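## Task

White is to play. Make a single move that checkmates Black. Every square not involved in the move must end holding the same thing it held at the outset. Every piece left on the board must stand upright and sit entirely within its square. A result that holds only while the robot keeps gripping or supporting something does not count.

## Robot and tools

Robot: one SO101 arm with five revolute joints (shoulder_pan, shoulder_lift, elbow_flex, wrist_flex, wrist_roll) and a two-finger gripper. Only the finger on the gripper's -y side moves; the +y finger is fixed. The fingers point along the gripper's +z axis and close along its y axis. Because there are only five joints, the fingers always lie in the vertical plane through the base axis and the gripper; you cannot yaw them freely out of that plane. To tilt the fingers by angle a within that plane, use the rotation vector a*(cos w, sin w, 0) in gripper axes, with w the wrist_roll angle; positive a tilts outward, then upward. Pointing straight down works best around 0.16 m from the base axis (reachable down to about 0.09 m above the base) and gets worse farther out (about 0.04 m at 0.25 m out).

Frames: the world (scene) frame has its origin on the table top under the arm base, +z up, +y to the left when facing along +x. Result lines give end_effector_position (metres, world frame) and end_effector_quat_wxyz. That position is the centre of the fixed finger's pad, about 5 mm inside its tip, regardless of opening. When fully open the moving fingertip sits about 85 mm back toward the wrist; when closing it ends up to about 4 mm past the fixed tip. Reported hand positions can be a bit wrong, worse at long reach, and the gripper usually settles a few mm (up to about 1 cm far out) off the commanded pose.

execute_actions(actions): a list of actions run one after another. Each action is a table of 0 to 15 rows; each row lasts one control step (1/30 s) and a short table repeats its final row until 15 steps are used. A row is 7 numbers, each in [-1, 1]: dx, dy, dz, rx, ry, rz, opening. The first six are an offset, not a pose: a target relative to the gripper's measured pose when that action began, expressed in the gripper's own axes, and every row is relative to that same starting pose (not cumulative). Scale: 1.0 equals 0.6 m for translation and 180 degrees for rotation; rx, ry, rz form a single rotation vector. opening is absolute: +1 fully open (0.106 m), -1 closed, 0 about 0.074 m (linear in finger joint travel, not width). Closing fully takes at least about 0.5 s. An empty list just returns state and images.

move(target, speed, blocking): drives the gripper along a straight path toward one target given as a single 7-number row, with offsets taken from the pose in the latest result that reported one. speed is in m/s, 0.002 to 0.5 (default 0.25); rotation rate is capped at twice that in rad/s. Paths last 0.5 to 10 s and stop short if longer. The opening is applied at the start. The path ignores obstacles, and contacts are harder at higher speed or with a target deeper past the contact. With blocking=false you get a result after 0.5 s while the arm continues; use wait(0) to check, and wait or stop before sending other motion. The result adds a 'move:' line: done (settled near target), off_target, moving, held (a check blocked the final step) or fault, plus limits that acted (paced = pose clipped; held = some steps blocked, after which the arm may speed up a lot) and the remaining distance. Tilted straight paths often end held or off_target.

wait(seconds): 0 to 10 s, the arm keeps its last command; a running move continues and wait returns early when it finishes. stop(): brakes a running move; it needs room, and the fingers continue. zoom_image(camera, region): camera is cam_high, cam_low or cam_wrist (each 672x504); region is [x0, y0, x1, y1] pixels, at most 504x504. read_manual(section): only returns licence texts. finished_scene(scene): ends the current scene (1 or 2) irreversibly and reports success; the next scene's task arrives in its result.

Control behaviour: each step the command is clipped to within 70 mm and 16 degrees of the measured pose, so large offsets need several actions; after an action the arm only continues to the last clipped pose. Joint targets move at most 5 rad/s. 'Hand target' in a result is the pose now being driven toward. 'pose unreachable' means a clearance check altered or blocked the command. Near the base (fingers down, within about 0.15 m of the axis) keep wrist_roll between about -1.9 and 0.0 rad or the bracket or open finger may hit the arm. Step readings list positions per step, with HELD marking restrained steps.

Gripping: grip_measured uses the opening scale. To hold a piece, keep commanding an opening clearly below grip_measured; the gap sets squeeze force (about 19 to 25 N per pad max). Staying more than about 0.08 below it for roughly 2 s total can weaken the grip silently; commanding above it restores force but releases. Held objects may get brief tugs. The arm's own weight is compensated, not a carried part.

Hazards: pushing against something rigid for about 2 s total can leave a motor weak with no message; fix by moving a few cm back in one action. Holding loads heats motors: MOTOR HOT from 55 °C, and at 70 °C an OVER-TEMPERATURE FAULT stops the arm until cooled. FAULT lines end moves. The simulation keeps running while you compose replies, with the arm holding its last command. Never let pieces fall or be knocked off the table, avoid slamming or dropping, and release pieces upright and centred before finishing; captured pieces must be removed from the board without disturbing other squares.

Each tool is called after "Emit:" in YAML: its name, and indented under it one key for each argument.

## Session

Emit:
execute_actions:
  actions: []

Scene clock: 0.00 s.
end_effector_position=(+0.1381, -0.1165, +0.1518) grip_measured=+1.00 end_effector_quat_wxyz=(+0.265, +0.543, +0.796, -0.038)
Joint positions: [ 0.74  -0.722  0.252  1.499 -1.979  0.106]
Hand target: +0.138, -0.117, +0.152; +0.265, +0.543, +0.796, -0.038

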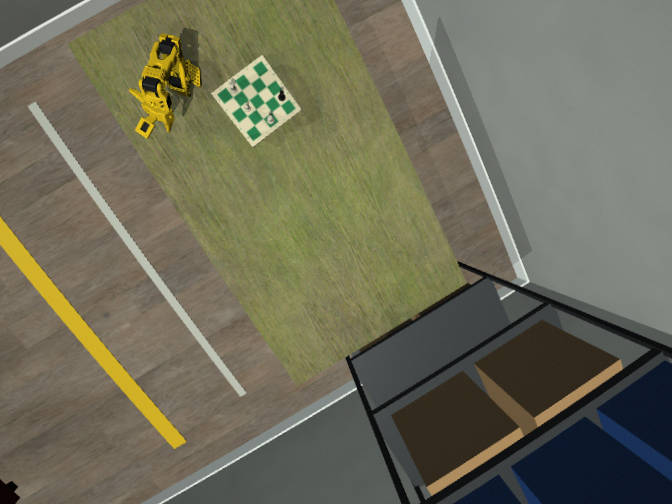

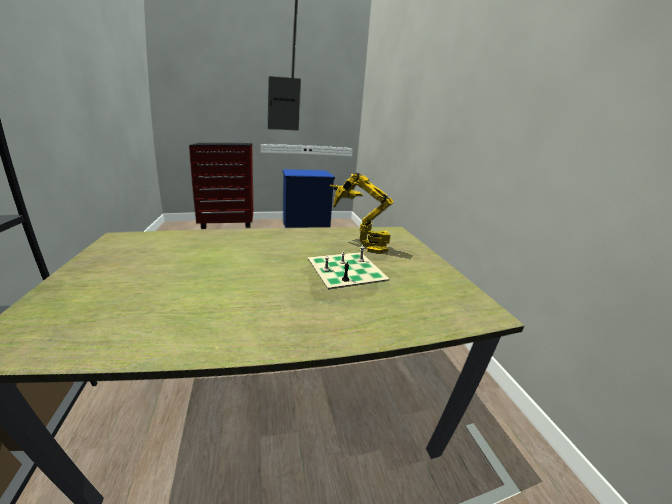

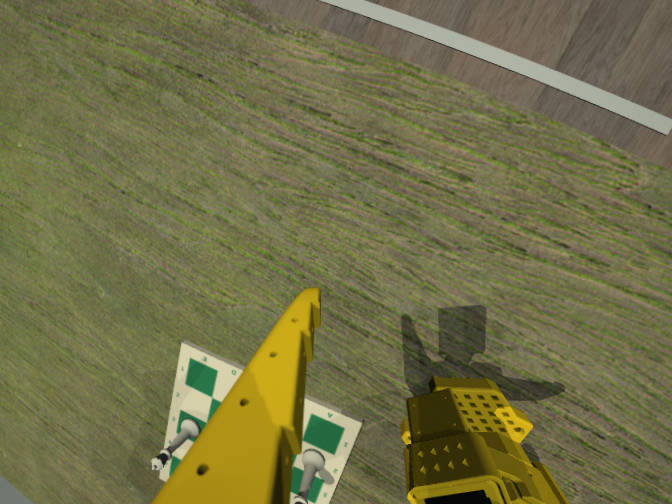

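Emit:
zoom_image:
  camera: "cam_high"
  region: [190, 45, 330, 150]

Emit:
zoom_image:
  camera: "cam_low"
  region: [300, 230, 400, 300]

Emit:
zoom_image:
  camera: "cam_wrist"
  region: [130, 324, 390, 504]

Region (190, 45, 330, 150) of cam_high's 672x504 image, scaled by 3.600, with more detail than that image has; it fills the top 378 rows of this view, and the rest is white.

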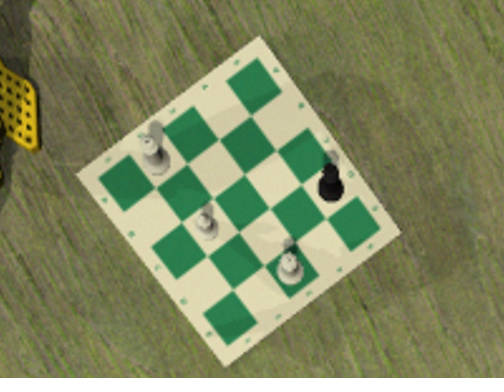

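Region (300, 230, 400, 300) of cam_low's 672x504 image, scaled by 5.040, with more detail than that image has; it fills the top 353 rows of this view, and the rest is white.

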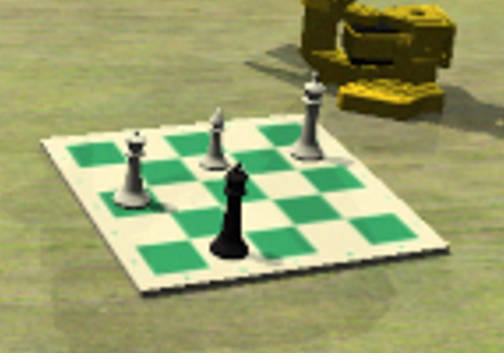

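Region (130, 324, 390, 504) of cam_wrist's 672x504 image, scaled by 1.938; it fills the top 349 rows of this view, and the rest is white.

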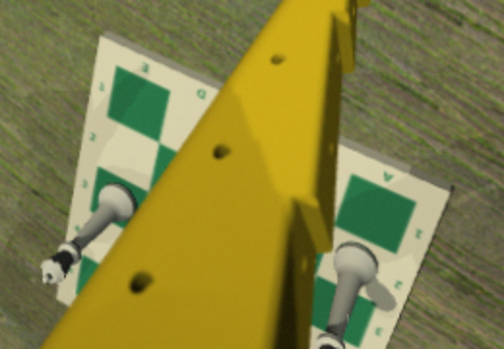

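Emit:
move:
  target: [0.144,0.1415,-0.04,-0.103,0.0504,-0.19,-0.55]

Emit:
move:
  target: [0.144,0.1415,-0.04,-0.103,0.0504,-0.19,-0.55]

Emit:
move:
  target: [0,0,0,0,0,-0.28,-0.55]
  speed: 0.4

Scene clock: 2.83 s.
end_effector_position=(+0.1773, -0.0012, +0.1492) grip_measured=-0.54 end_effector_quat_wxyz=(+0.255, +0.240, +0.935, +0.053)
Joint positions: [ 0.046 -0.739  0.274  1.508 -1.978  0.037]
Hand target: +0.180, +0.000, +0.151; +0.261, +0.239, +0.934, +0.056
Off the commanded pose: 0.004 m, 1 deg.
move: done
camera_calibration (this result's frames):
cam_wrist: T_world_to_cam=[[-0.439183, -0.876407, -0.197556, 0.101114], [-0.897104, 0.41602, 0.148767, 0.150848], [-0.0481932, 0.242564, -0.968938, 0.226925], [0, 0, 0, 1]] pos_world=[0.19067, -0.0291825, 0.217411]

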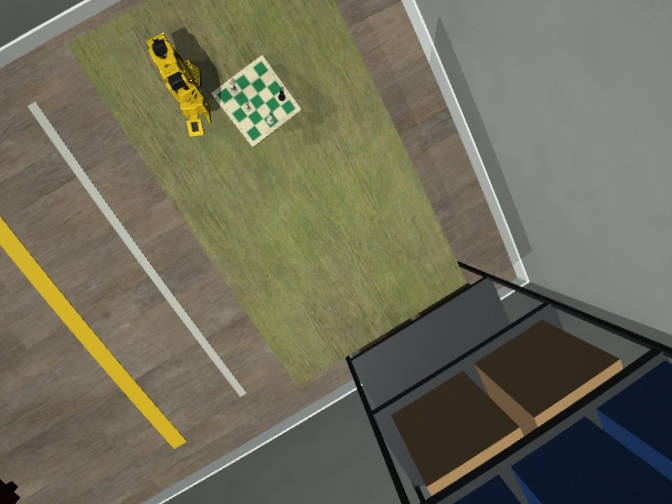

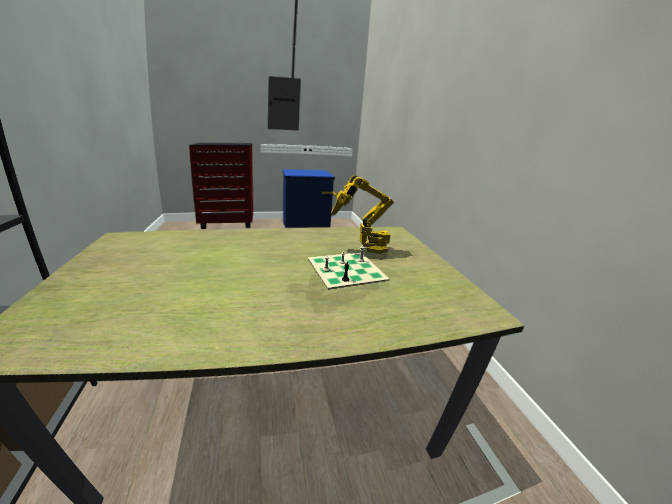

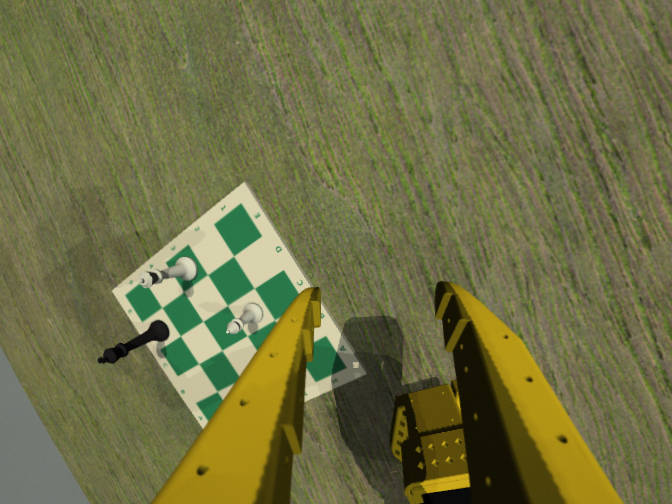

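Scene clock: 4.60 s.
end_effector_position=(+0.1333, +0.1125, +0.1468) grip_measured=-0.54 end_effector_quat_wxyz=(+0.215, -0.092, +0.963, +0.136)
Joint positions: [-0.661 -0.753  0.292  1.517 -1.991  0.037]
Hand target: +0.135, +0.115, +0.149; +0.219, -0.093, +0.961, +0.141
Off the commanded pose: 0.005 m, 1 deg.
move: done
camera_calibration (this result's frames):
cam_wrist: T_world_to_cam=[[0.22111, -0.954917, -0.198103, 0.101812], [-0.953022, -0.254686, 0.163963, 0.145085], [-0.207025, 0.152543, -0.96637, 0.22582], [0, 0, 0, 1]] pos_world=[0.162508, 0.0997259, 0.214606]

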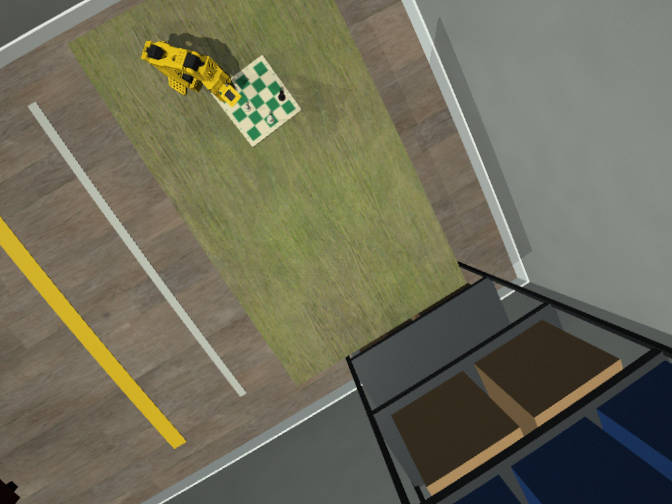

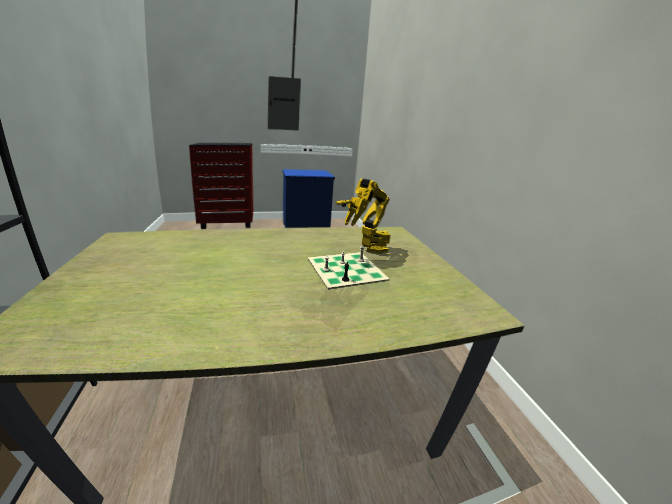

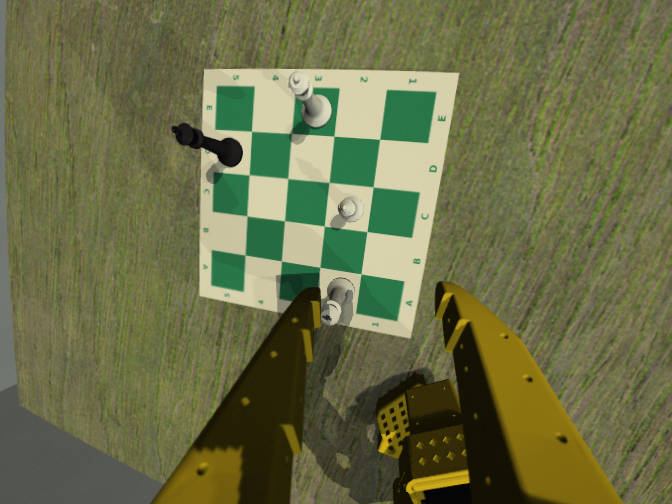

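Scene clock: 6.17 s.
end_effector_position=(+0.1323, +0.1117, +0.1454) grip_measured=-0.54 end_effector_quat_wxyz=(+0.251, -0.490, +0.834, +0.033)
Joint positions: [-0.661 -0.707  0.249  1.517 -1.12   0.037]
Hand target: +0.133, +0.112, +0.147; +0.252, -0.493, +0.832, +0.032
Off the commanded pose: 0.002 m, 1 deg.
move: done
camera_calibration (this result's frames):
cam_wrist: T_world_to_cam=[[0.820741, -0.529128, 0.215422, -0.0859647], [-0.562925, -0.813342, 0.146938, 0.157362], [0.0974629, -0.241864, -0.965403, 0.228013], [0, 0, 0, 1]] pos_world=[0.136915, 0.137651, 0.21552]

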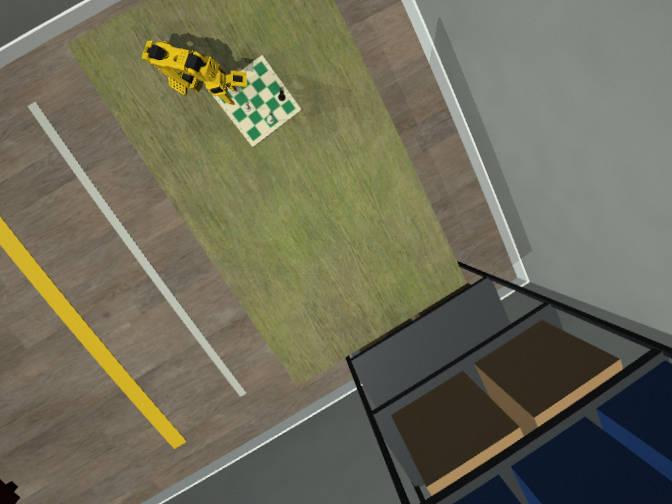

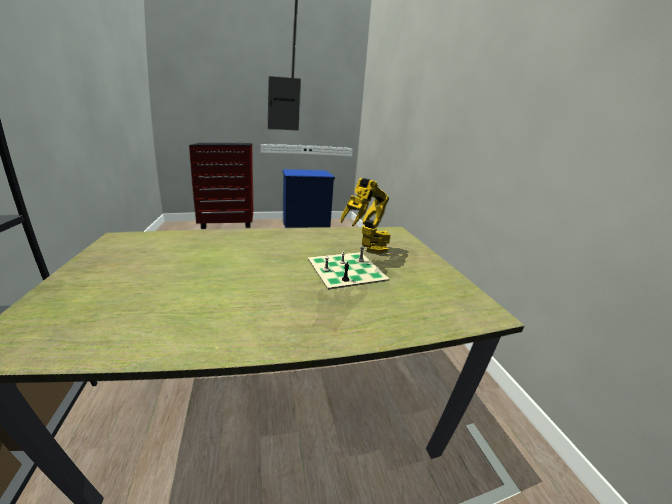

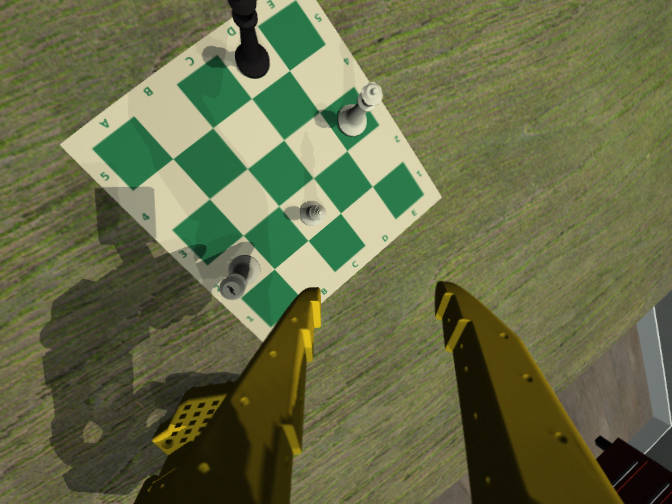

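Emit:
move:
  target: [0.003,0.02,0.107,-0.056,0.106,-0.0135,-0.6]
  speed: 0.15

Emit:
zoom_image:
  camera: "cam_low"
  region: [300, 190, 400, 290]

Scene clock: 8.03 s.
end_effector_position=(+0.1462, +0.1337, +0.0869) grip_measured=-0.59 end_effector_quat_wxyz=(+0.071, -0.524, +0.848, +0.011)
Joint positions: [-0.705 -0.127  0.076  1.479 -1.12   0.033]
Hand target: +0.146, +0.136, +0.086; +0.067, -0.526, +0.848, +0.011
Off the commanded pose: 0.002 m, 1 deg.
move: done
camera_calibration (this result's frames):
cam_wrist: T_world_to_cam=[[0.886001, -0.455895, 0.0846308, -0.0811462], [-0.437782, -0.762311, 0.476686, 0.137921], [-0.152804, -0.459394, -0.874991, 0.23331], [0, 0, 0, 1]] pos_world=[0.167925, 0.175326, 0.145267]

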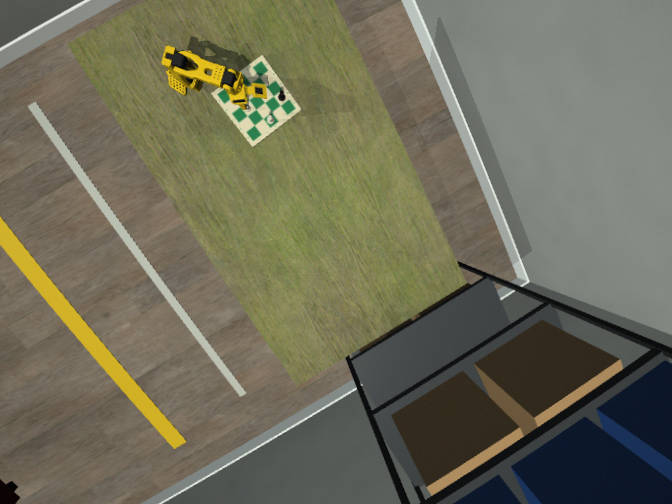

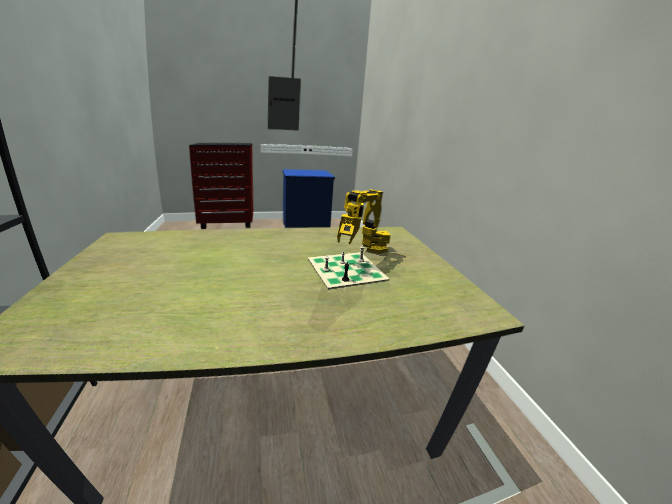

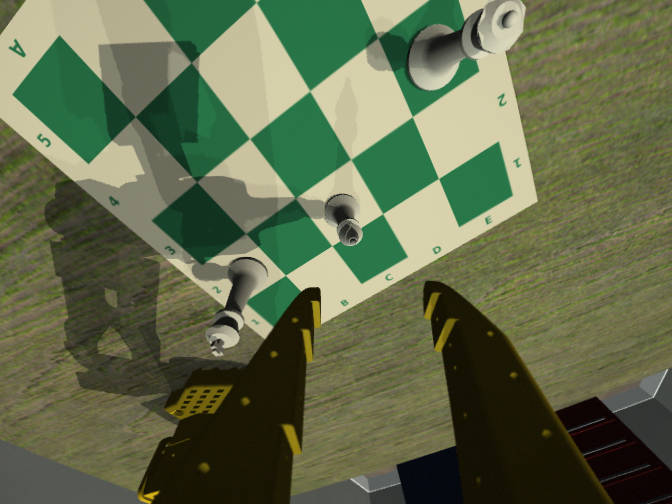

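Region (300, 190, 400, 290) of cam_low's 672x504 image, scaled by 5.040, with more detail than that image has.

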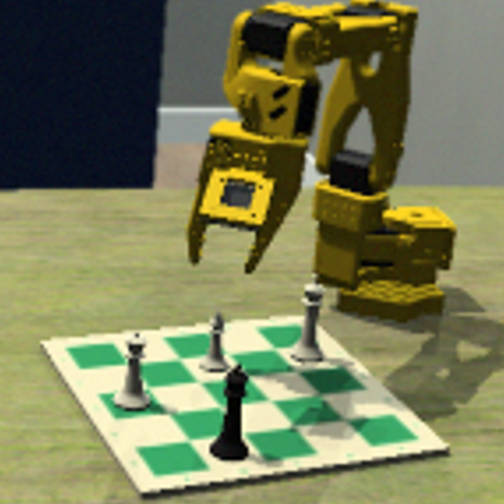

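Emit:
move:
  target: [0.011,-0.0015,0.092,0,0,0.006,-0.6]
  speed: 0.07

Emit:
zoom_image:
  camera: "cam_low"
  region: [300, 190, 400, 290]

Scene clock: 9.47 s.
end_effector_position=(+0.1520, +0.1361, +0.0378) grip_measured=-0.59 end_effector_quat_wxyz=(+0.086, -0.520, +0.850, +0.013)
Joint positions: [-0.696 -0.078  0.393  1.082 -1.12   0.033]
Hand target: +0.150, +0.133, +0.032; +0.072, -0.516, +0.853, +0.010
Off the commanded pose: 0.008 m, 2 deg.
move: done
camera_calibration (this result's frames):
cam_wrist: T_world_to_cam=[[0.879638, -0.465809, 0.096222, -0.0791013], [-0.455703, -0.767374, 0.451078, 0.170099], [-0.136278, -0.440635, -0.887282, 0.187723], [0, 0, 0, 1]] pos_world=[0.172678, 0.176401, 0.0974465]

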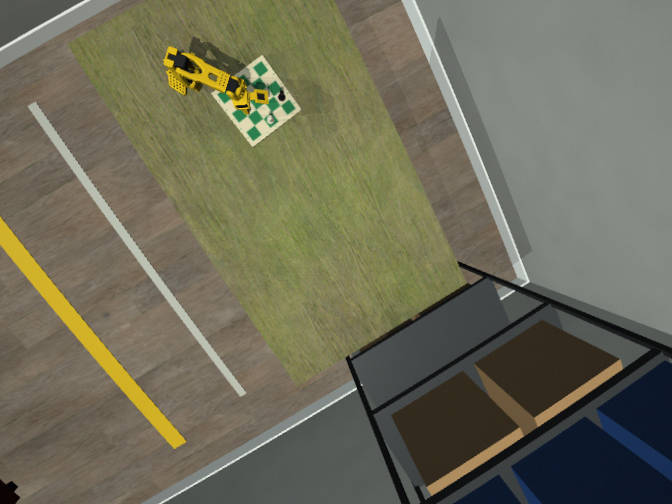

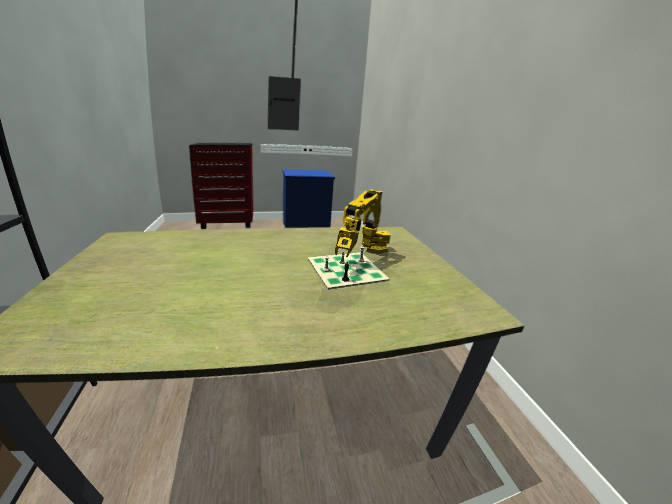

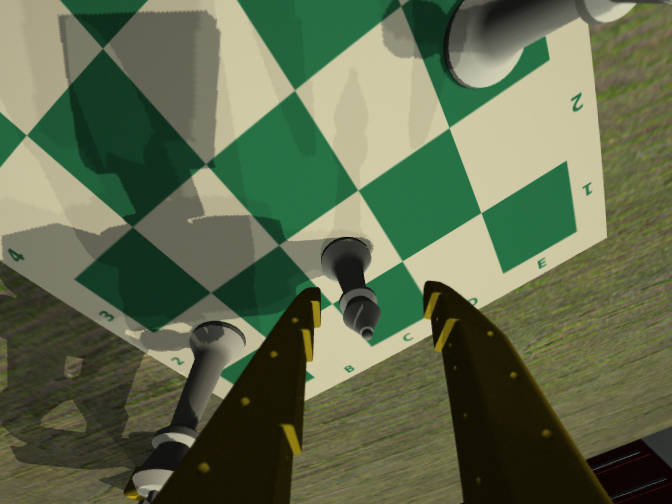

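Region (300, 190, 400, 290) of cam_low's 672x504 image, scaled by 5.040, with more detail than that image has.

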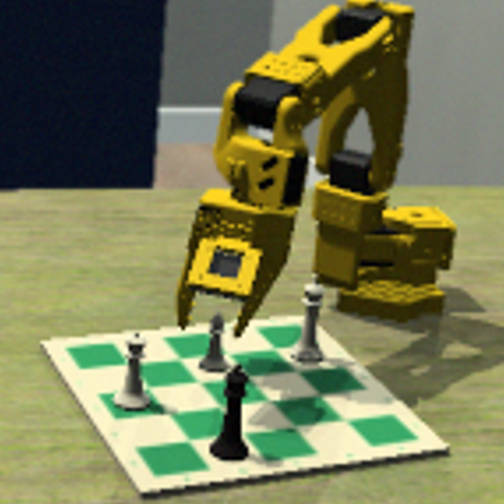

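Emit:
move:
  target: [0.014,-0.008,0.026,-0.004,0.008,0.008,-0.68]
  speed: 0.04

Emit:
zoom_image:
  camera: "cam_low"
  region: [320, 230, 370, 280]

Scene clock: 10.40 s.
end_effector_position=(+0.1566, +0.1318, +0.0274) grip_measured=-0.67 end_effector_quat_wxyz=(+0.086, -0.509, +0.857, +0.011)
Joint positions: [-0.665 -0.044  0.435  1.007 -1.115  0.027]
Hand target: +0.155, +0.128, +0.022; +0.072, -0.509, +0.858, +0.009
Off the commanded pose: 0.007 m, 2 deg.
move: done
camera_calibration (this result's frames):
cam_wrist: T_world_to_cam=[[0.867112, -0.488586, 0.0969533, -0.0792592], [-0.475831, -0.754917, 0.451316, 0.175081], [-0.147315, -0.437475, -0.887082, 0.178563], [0, 0, 0, 1]] pos_world=[0.17834, 0.171563, 0.0870676]

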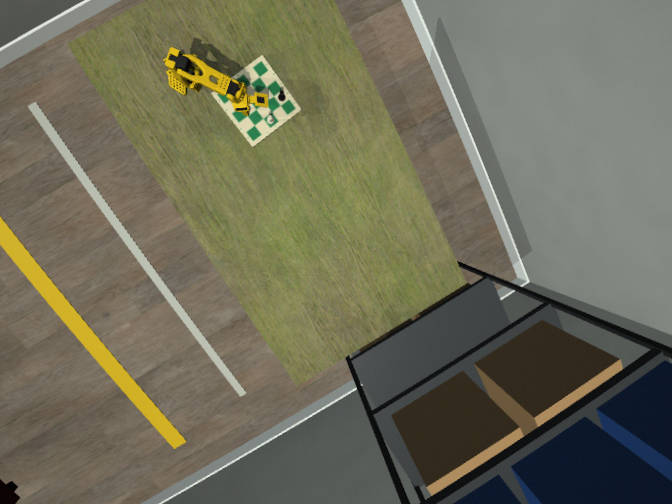

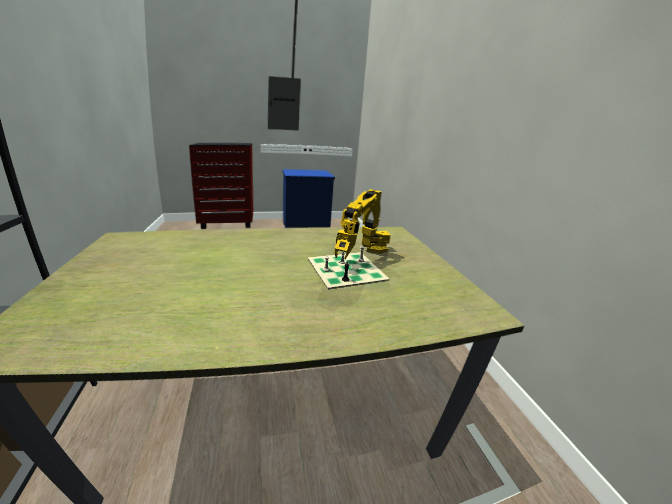

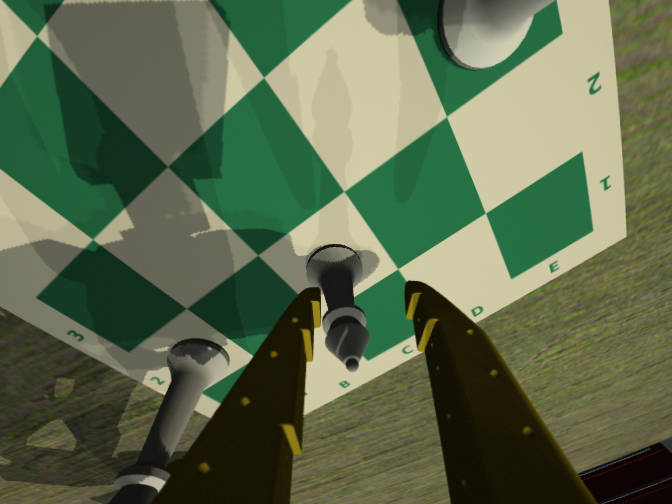

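Region (320, 230, 370, 280) of cam_low's 672x504 image, scaled by 10.080, with more detail than that image has.

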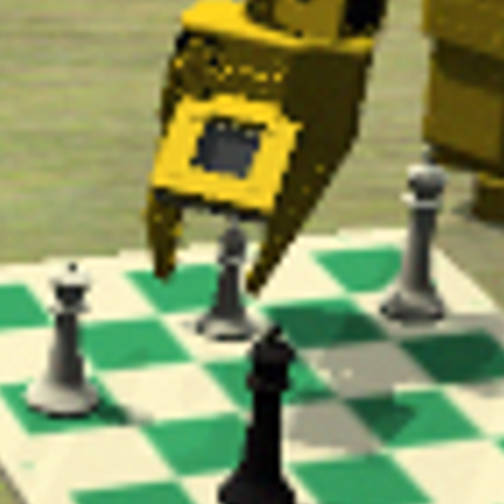

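Emit:
execute_actions:
  actions:
    - [[0.008,0,0.008,-0.004,0.008,0,-0.72],[0.008,0,0.008,-0.004,0.008,0,-0.75],[0.008,0,0.008,-0.004,0.008,0,-0.78],[0.008,0,0.008,-0.004,0.008,0,-0.8],[0.008,0,0.008,-0.004,0.008,0,-0.82],[0.008,0,0.008,-0.004,0.008,0,-0.84]]
    - [[0,0,0,0,0,0,-0.86],[0,0,0,0,0,0,-0.88],[0,0,0,0,0,0,-0.9],[0,0,0,0,0,0,-0.92],[0,0,0,0,0,0,-0.94]]

Scene clock: 11.57 s.
end_effector_position=(+0.1565, +0.1317, +0.0272) grip_measured=-0.91 end_effector_quat_wxyz=(+0.085, -0.509, +0.856, +0.011)
Joint positions: [-0.665 -0.042  0.435  1.007 -1.114  0.009]
Hand target: +0.157, +0.132, +0.027; +0.085, -0.509, +0.856, +0.011
Off the commanded pose: 0.000 m, 0 deg.
Step readings (end_effector_position; steps 1 to 15: 1st action; 16 to 30: 2nd action):
0: (+0.1566, +0.1318, +0.0274)
1: (+0.1566, +0.1318, +0.0274)
2: (+0.1565, +0.1317, +0.0272)
4: (+0.1565, +0.1317, +0.0272)
8: (+0.1565, +0.1317, +0.0272)
15: (+0.1565, +0.1317, +0.0272)
16: (+0.1565, +0.1317, +0.0272)
17: (+0.1565, +0.1317, +0.0272)
19: (+0.1565, +0.1317, +0.0272)
23: (+0.1565, +0.1317, +0.0272)
30: end_effector_position above
camera_calibration (this result's frames):
cam_wrist: T_world_to_cam=[[0.86795, -0.487164, 0.0966107, -0.0794894], [-0.474218, -0.755113, 0.452683, 0.174809], [-0.147579, -0.438721, -0.886422, 0.178452], [0, 0, 0, 1]] pos_world=[0.178226, 0.171567, 0.08673]

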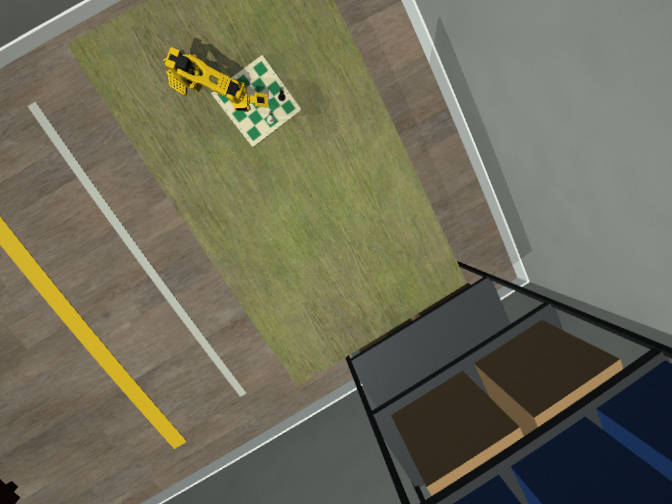

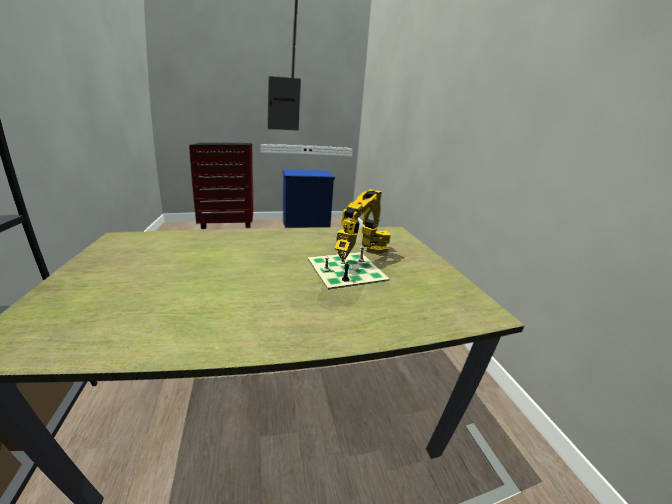

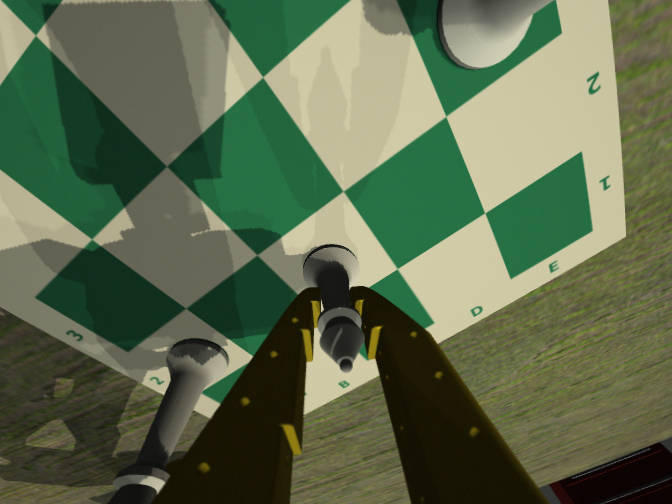

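Emit:
move:
  target: [-0.002,-0.001,-0.02,0,0,0,-0.98]
  speed: 0.03

Emit:
move:
  target: [-0.02,0.091,-0.003,-0.0135,-0.006,-0.086,-0.98]
  speed: 0.08

Scene clock: 12.47 s.
end_effector_position=(+0.1533, +0.1292, +0.0339) grip_measured=-0.91 end_effector_quat_wxyz=(+0.073, -0.510, +0.857, +0.009)
Joint positions: [-0.665 -0.064  0.402  1.085 -1.114  0.009]
Hand target: +0.156, +0.131, +0.039; +0.085, -0.509, +0.856, +0.011
Off the commanded pose: 0.006 m, 1 deg.
move: done
camera_calibration (this result's frames):
cam_wrist: T_world_to_cam=[[0.869725, -0.485771, 0.0872042, -0.0787414], [-0.465279, -0.748099, 0.473142, 0.165389], [-0.164601, -0.452078, -0.87666, 0.186919], [0, 0, 0, 1]] pos_world=[0.176203, 0.169979, 0.0924783]

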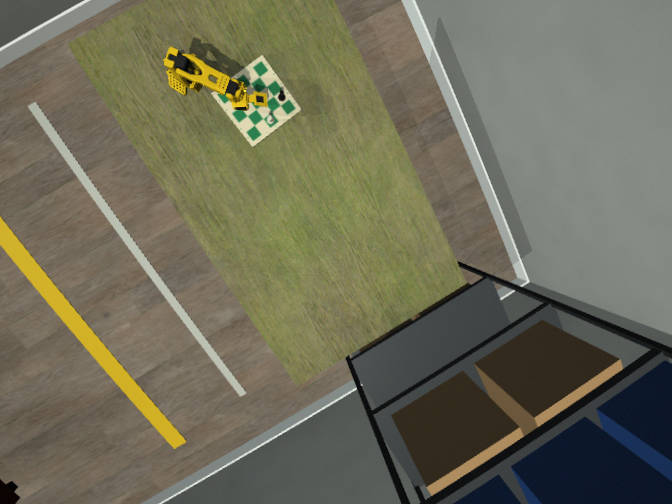

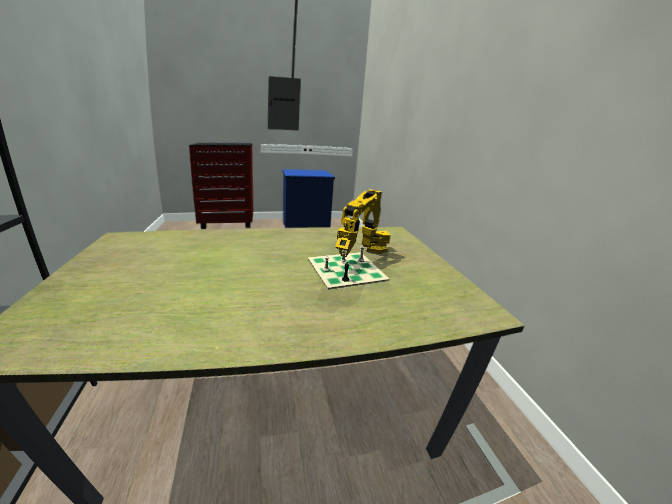

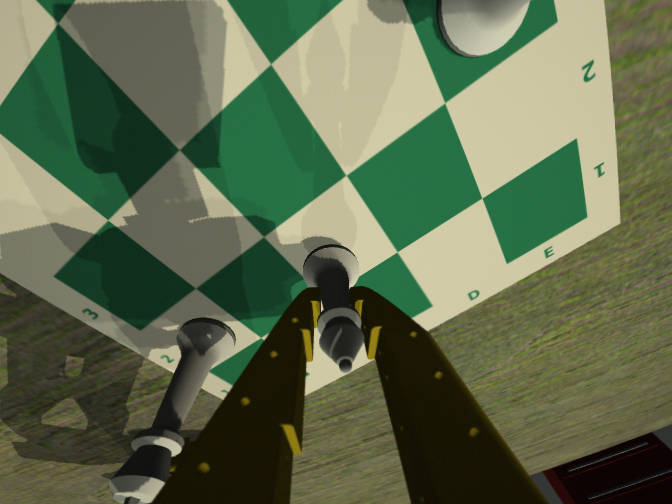

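Scene clock: 14.47 s.
end_effector_position=(+0.1121, +0.1648, +0.0339) grip_measured=-0.91 end_effector_quat_wxyz=(+0.070, -0.622, +0.780, +0.019)
Joint positions: [-0.938 -0.072  0.412  1.085 -1.114  0.009]
Hand target: +0.111, +0.166, +0.034; +0.072, -0.622, +0.779, +0.020
Off the commanded pose: 0.001 m, 0 deg.
move: done
camera_calibration (this result's frames):
cam_wrist: T_world_to_cam=[[0.968581, -0.23313, 0.0866145, -0.0782874], [-0.245874, -0.845269, 0.474411, 0.164258], [-0.037387, -0.480802, -0.876032, 0.186619], [0, 0, 0, 1]] pos_world=[0.123191, 0.210318, 0.0923392]

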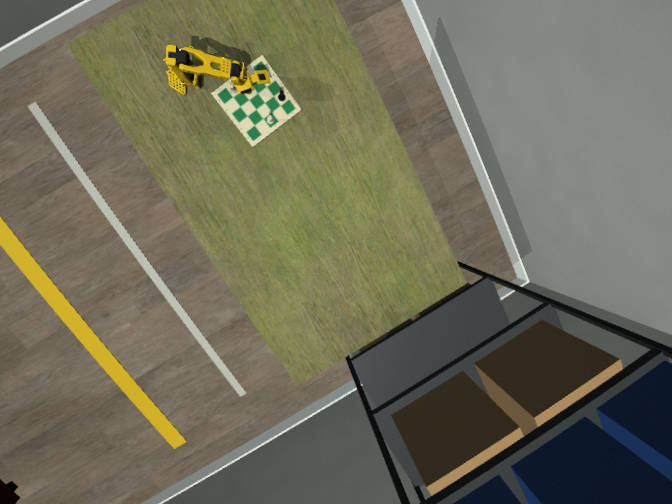

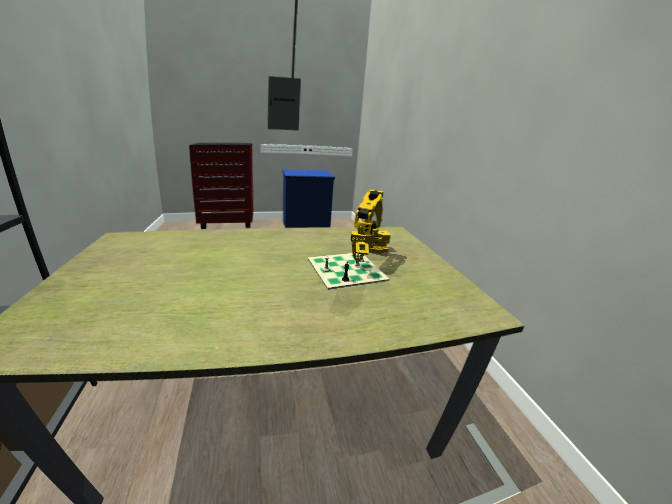

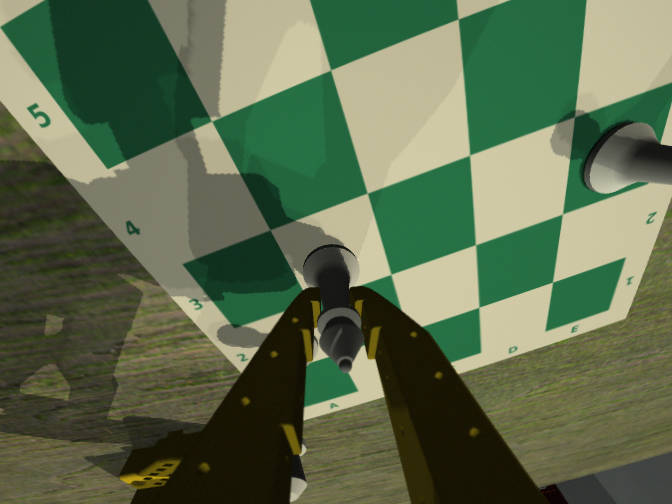

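Emit:
move:
  target: [0.002,0,0.02,0,0,0,-0.98]
  speed: 0.025

Scene clock: 15.27 s.
end_effector_position=(+0.1148, +0.1685, +0.0279) grip_measured=-0.91 end_effector_quat_wxyz=(+0.084, -0.621, +0.779, +0.023)
Joint positions: [-0.938 -0.053  0.442  1.007 -1.114  0.009]
Hand target: +0.113, +0.165, +0.022; +0.071, -0.622, +0.780, +0.019
Off the commanded pose: 0.007 m, 2 deg.
move: done
camera_calibration (this result's frames):
cam_wrist: T_world_to_cam=[[0.966992, -0.235298, 0.0977826, -0.0793033], [-0.253838, -0.856137, 0.450106, 0.174347], [-0.0221937, -0.46007, -0.887605, 0.178327], [0, 0, 0, 1]] pos_world=[0.124899, 0.212648, 0.0875639]

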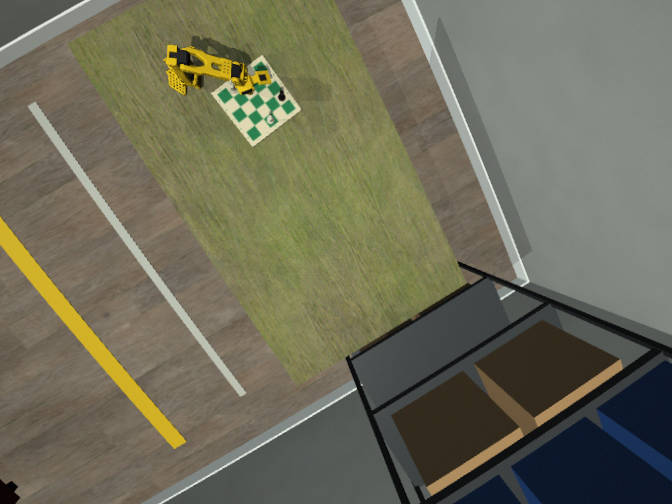

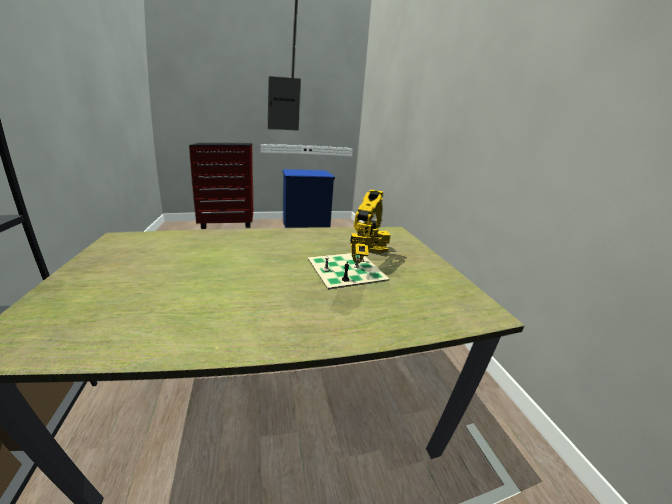

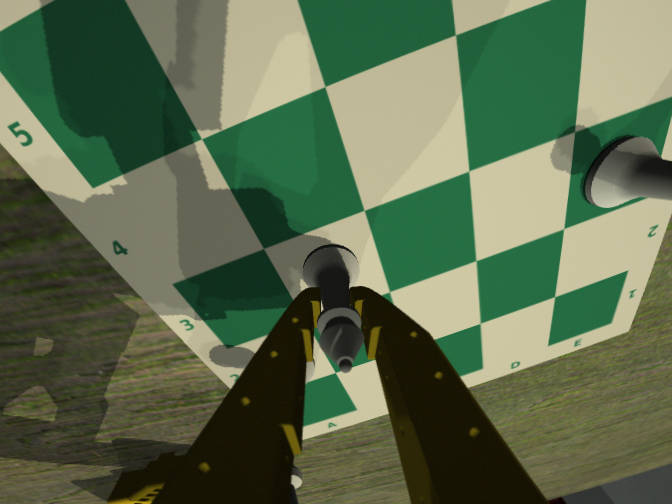

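Emit:
execute_actions:
  actions:
    - [[0,0,0.005,0,0,0,-0.9],[0,0,0.005,0,0,0,-0.85],[0,0,0.005,0,0,0,-0.8],[0,0,0.005,0,0,0,-0.75],[0,0,0.005,0,0,0,-0.68],[0,0,0,0,0,0,-0.65],[0,0,0,0,0,0,-0.65],[-0.001,0.003,0,0,0,-0.003,-0.65],[-0.002,0.006,0,0,0,-0.006,-0.65],[-0.003,0.009,0,0,0,-0.009,-0.65],[-0.004,0.013,0,0,0,-0.012,-0.65]]

Emit:
move:
  target: [-0.013,0,-0.07,0,0,0,-0.65]
  speed: 0.08

Scene clock: 15.97 s.
end_effector_position=(+0.1107, +0.1730, +0.0281) grip_measured=-0.66 end_effector_quat_wxyz=(+0.088, -0.632, +0.769, +0.025)
Joint positions: [-0.968 -0.053  0.442  0.997 -1.114  0.027]
Hand target: +0.108, +0.173, +0.028; +0.084, -0.636, +0.767, +0.025
Off the commanded pose: 0.003 m, 1 deg.
Step readings (end_effector_position):
0: (+0.1148, +0.1685, +0.0279)
1: (+0.1148, +0.1685, +0.0279)
2: (+0.1151, +0.1689, +0.0279)
4: (+0.1157, +0.1697, +0.0281)
8: (+0.1157, +0.1697, +0.0281)
15: end_effector_position above
camera_calibration (this result's frames):
cam_wrist: T_world_to_cam=[[0.972918, -0.207773, 0.101293, -0.0797938], [-0.231112, -0.866553, 0.442351, 0.17653], [-0.00413302, -0.453781, -0.891104, 0.177513], [0, 0, 0, 1]] pos_world=[0.119165, 0.216945, 0.0881773]

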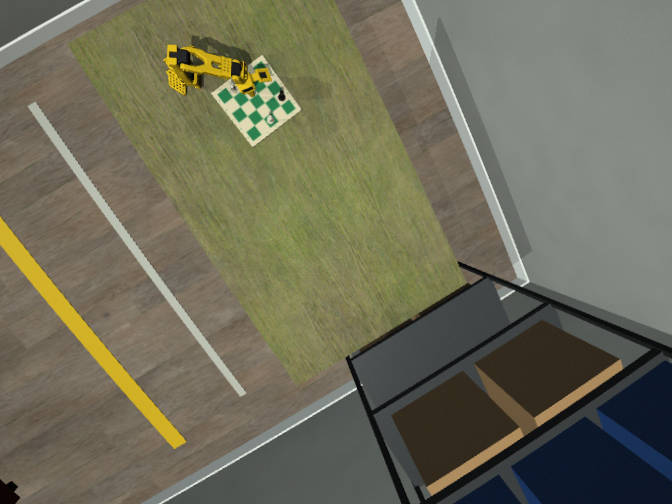

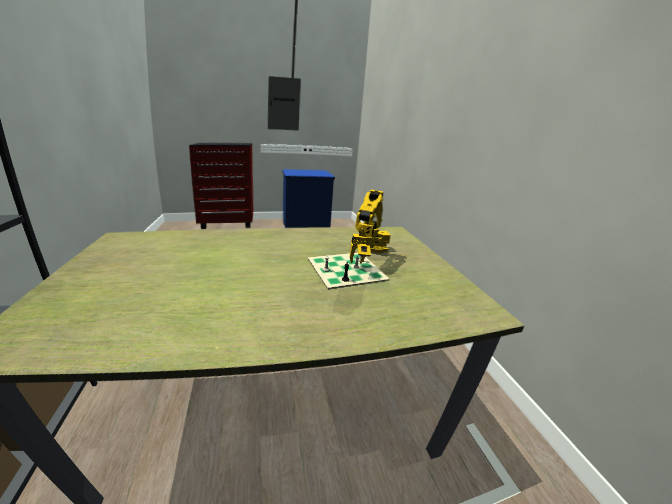

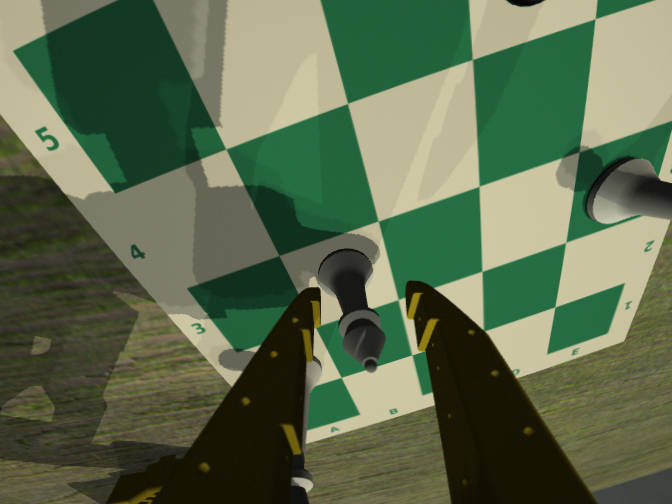

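Scene clock: 16.87 s.
end_effector_position=(+0.1081, +0.1719, +0.0664) grip_measured=-0.66 end_effector_quat_wxyz=(+0.079, -0.633, +0.770, +0.023)
Joint positions: [-0.975 -0.118  0.221  1.301 -1.122  0.027]
Hand target: +0.108, +0.174, +0.071; +0.088, -0.632, +0.769, +0.027
Off the commanded pose: 0.005 m, 1 deg.
move: done
camera_calibration (this result's frames):
cam_wrist: T_world_to_cam=[[0.974059, -0.206255, 0.0930989, -0.0811538], [-0.225842, -0.860081, 0.457446, 0.155375], [-0.0142779, -0.466605, -0.88435, 0.213998], [0, 0, 0, 1]] pos_world=[0.117194, 0.216749, 0.125729]

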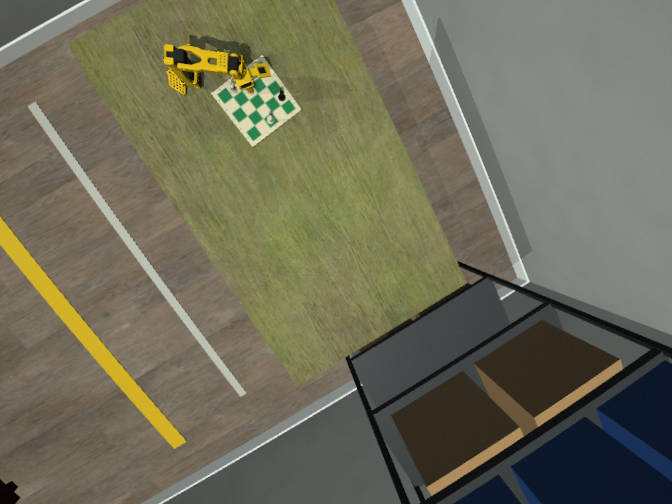

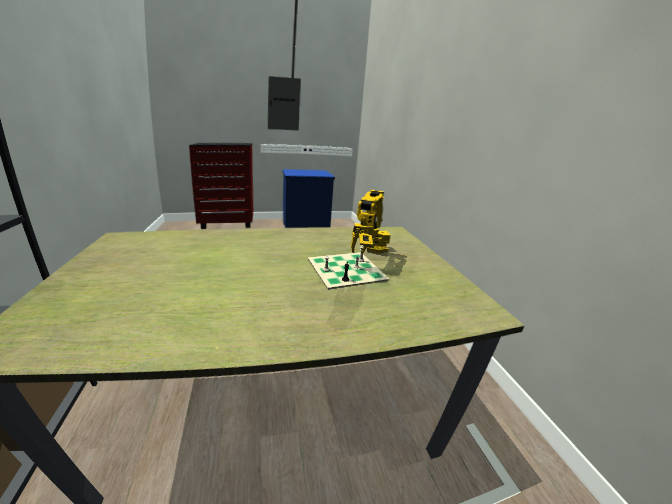

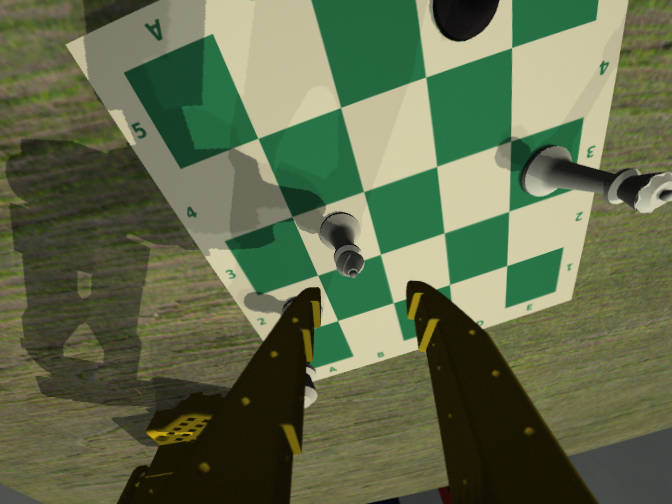

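Emit:
finished_scene:
  scene: 1

The scene is finished: the task was done.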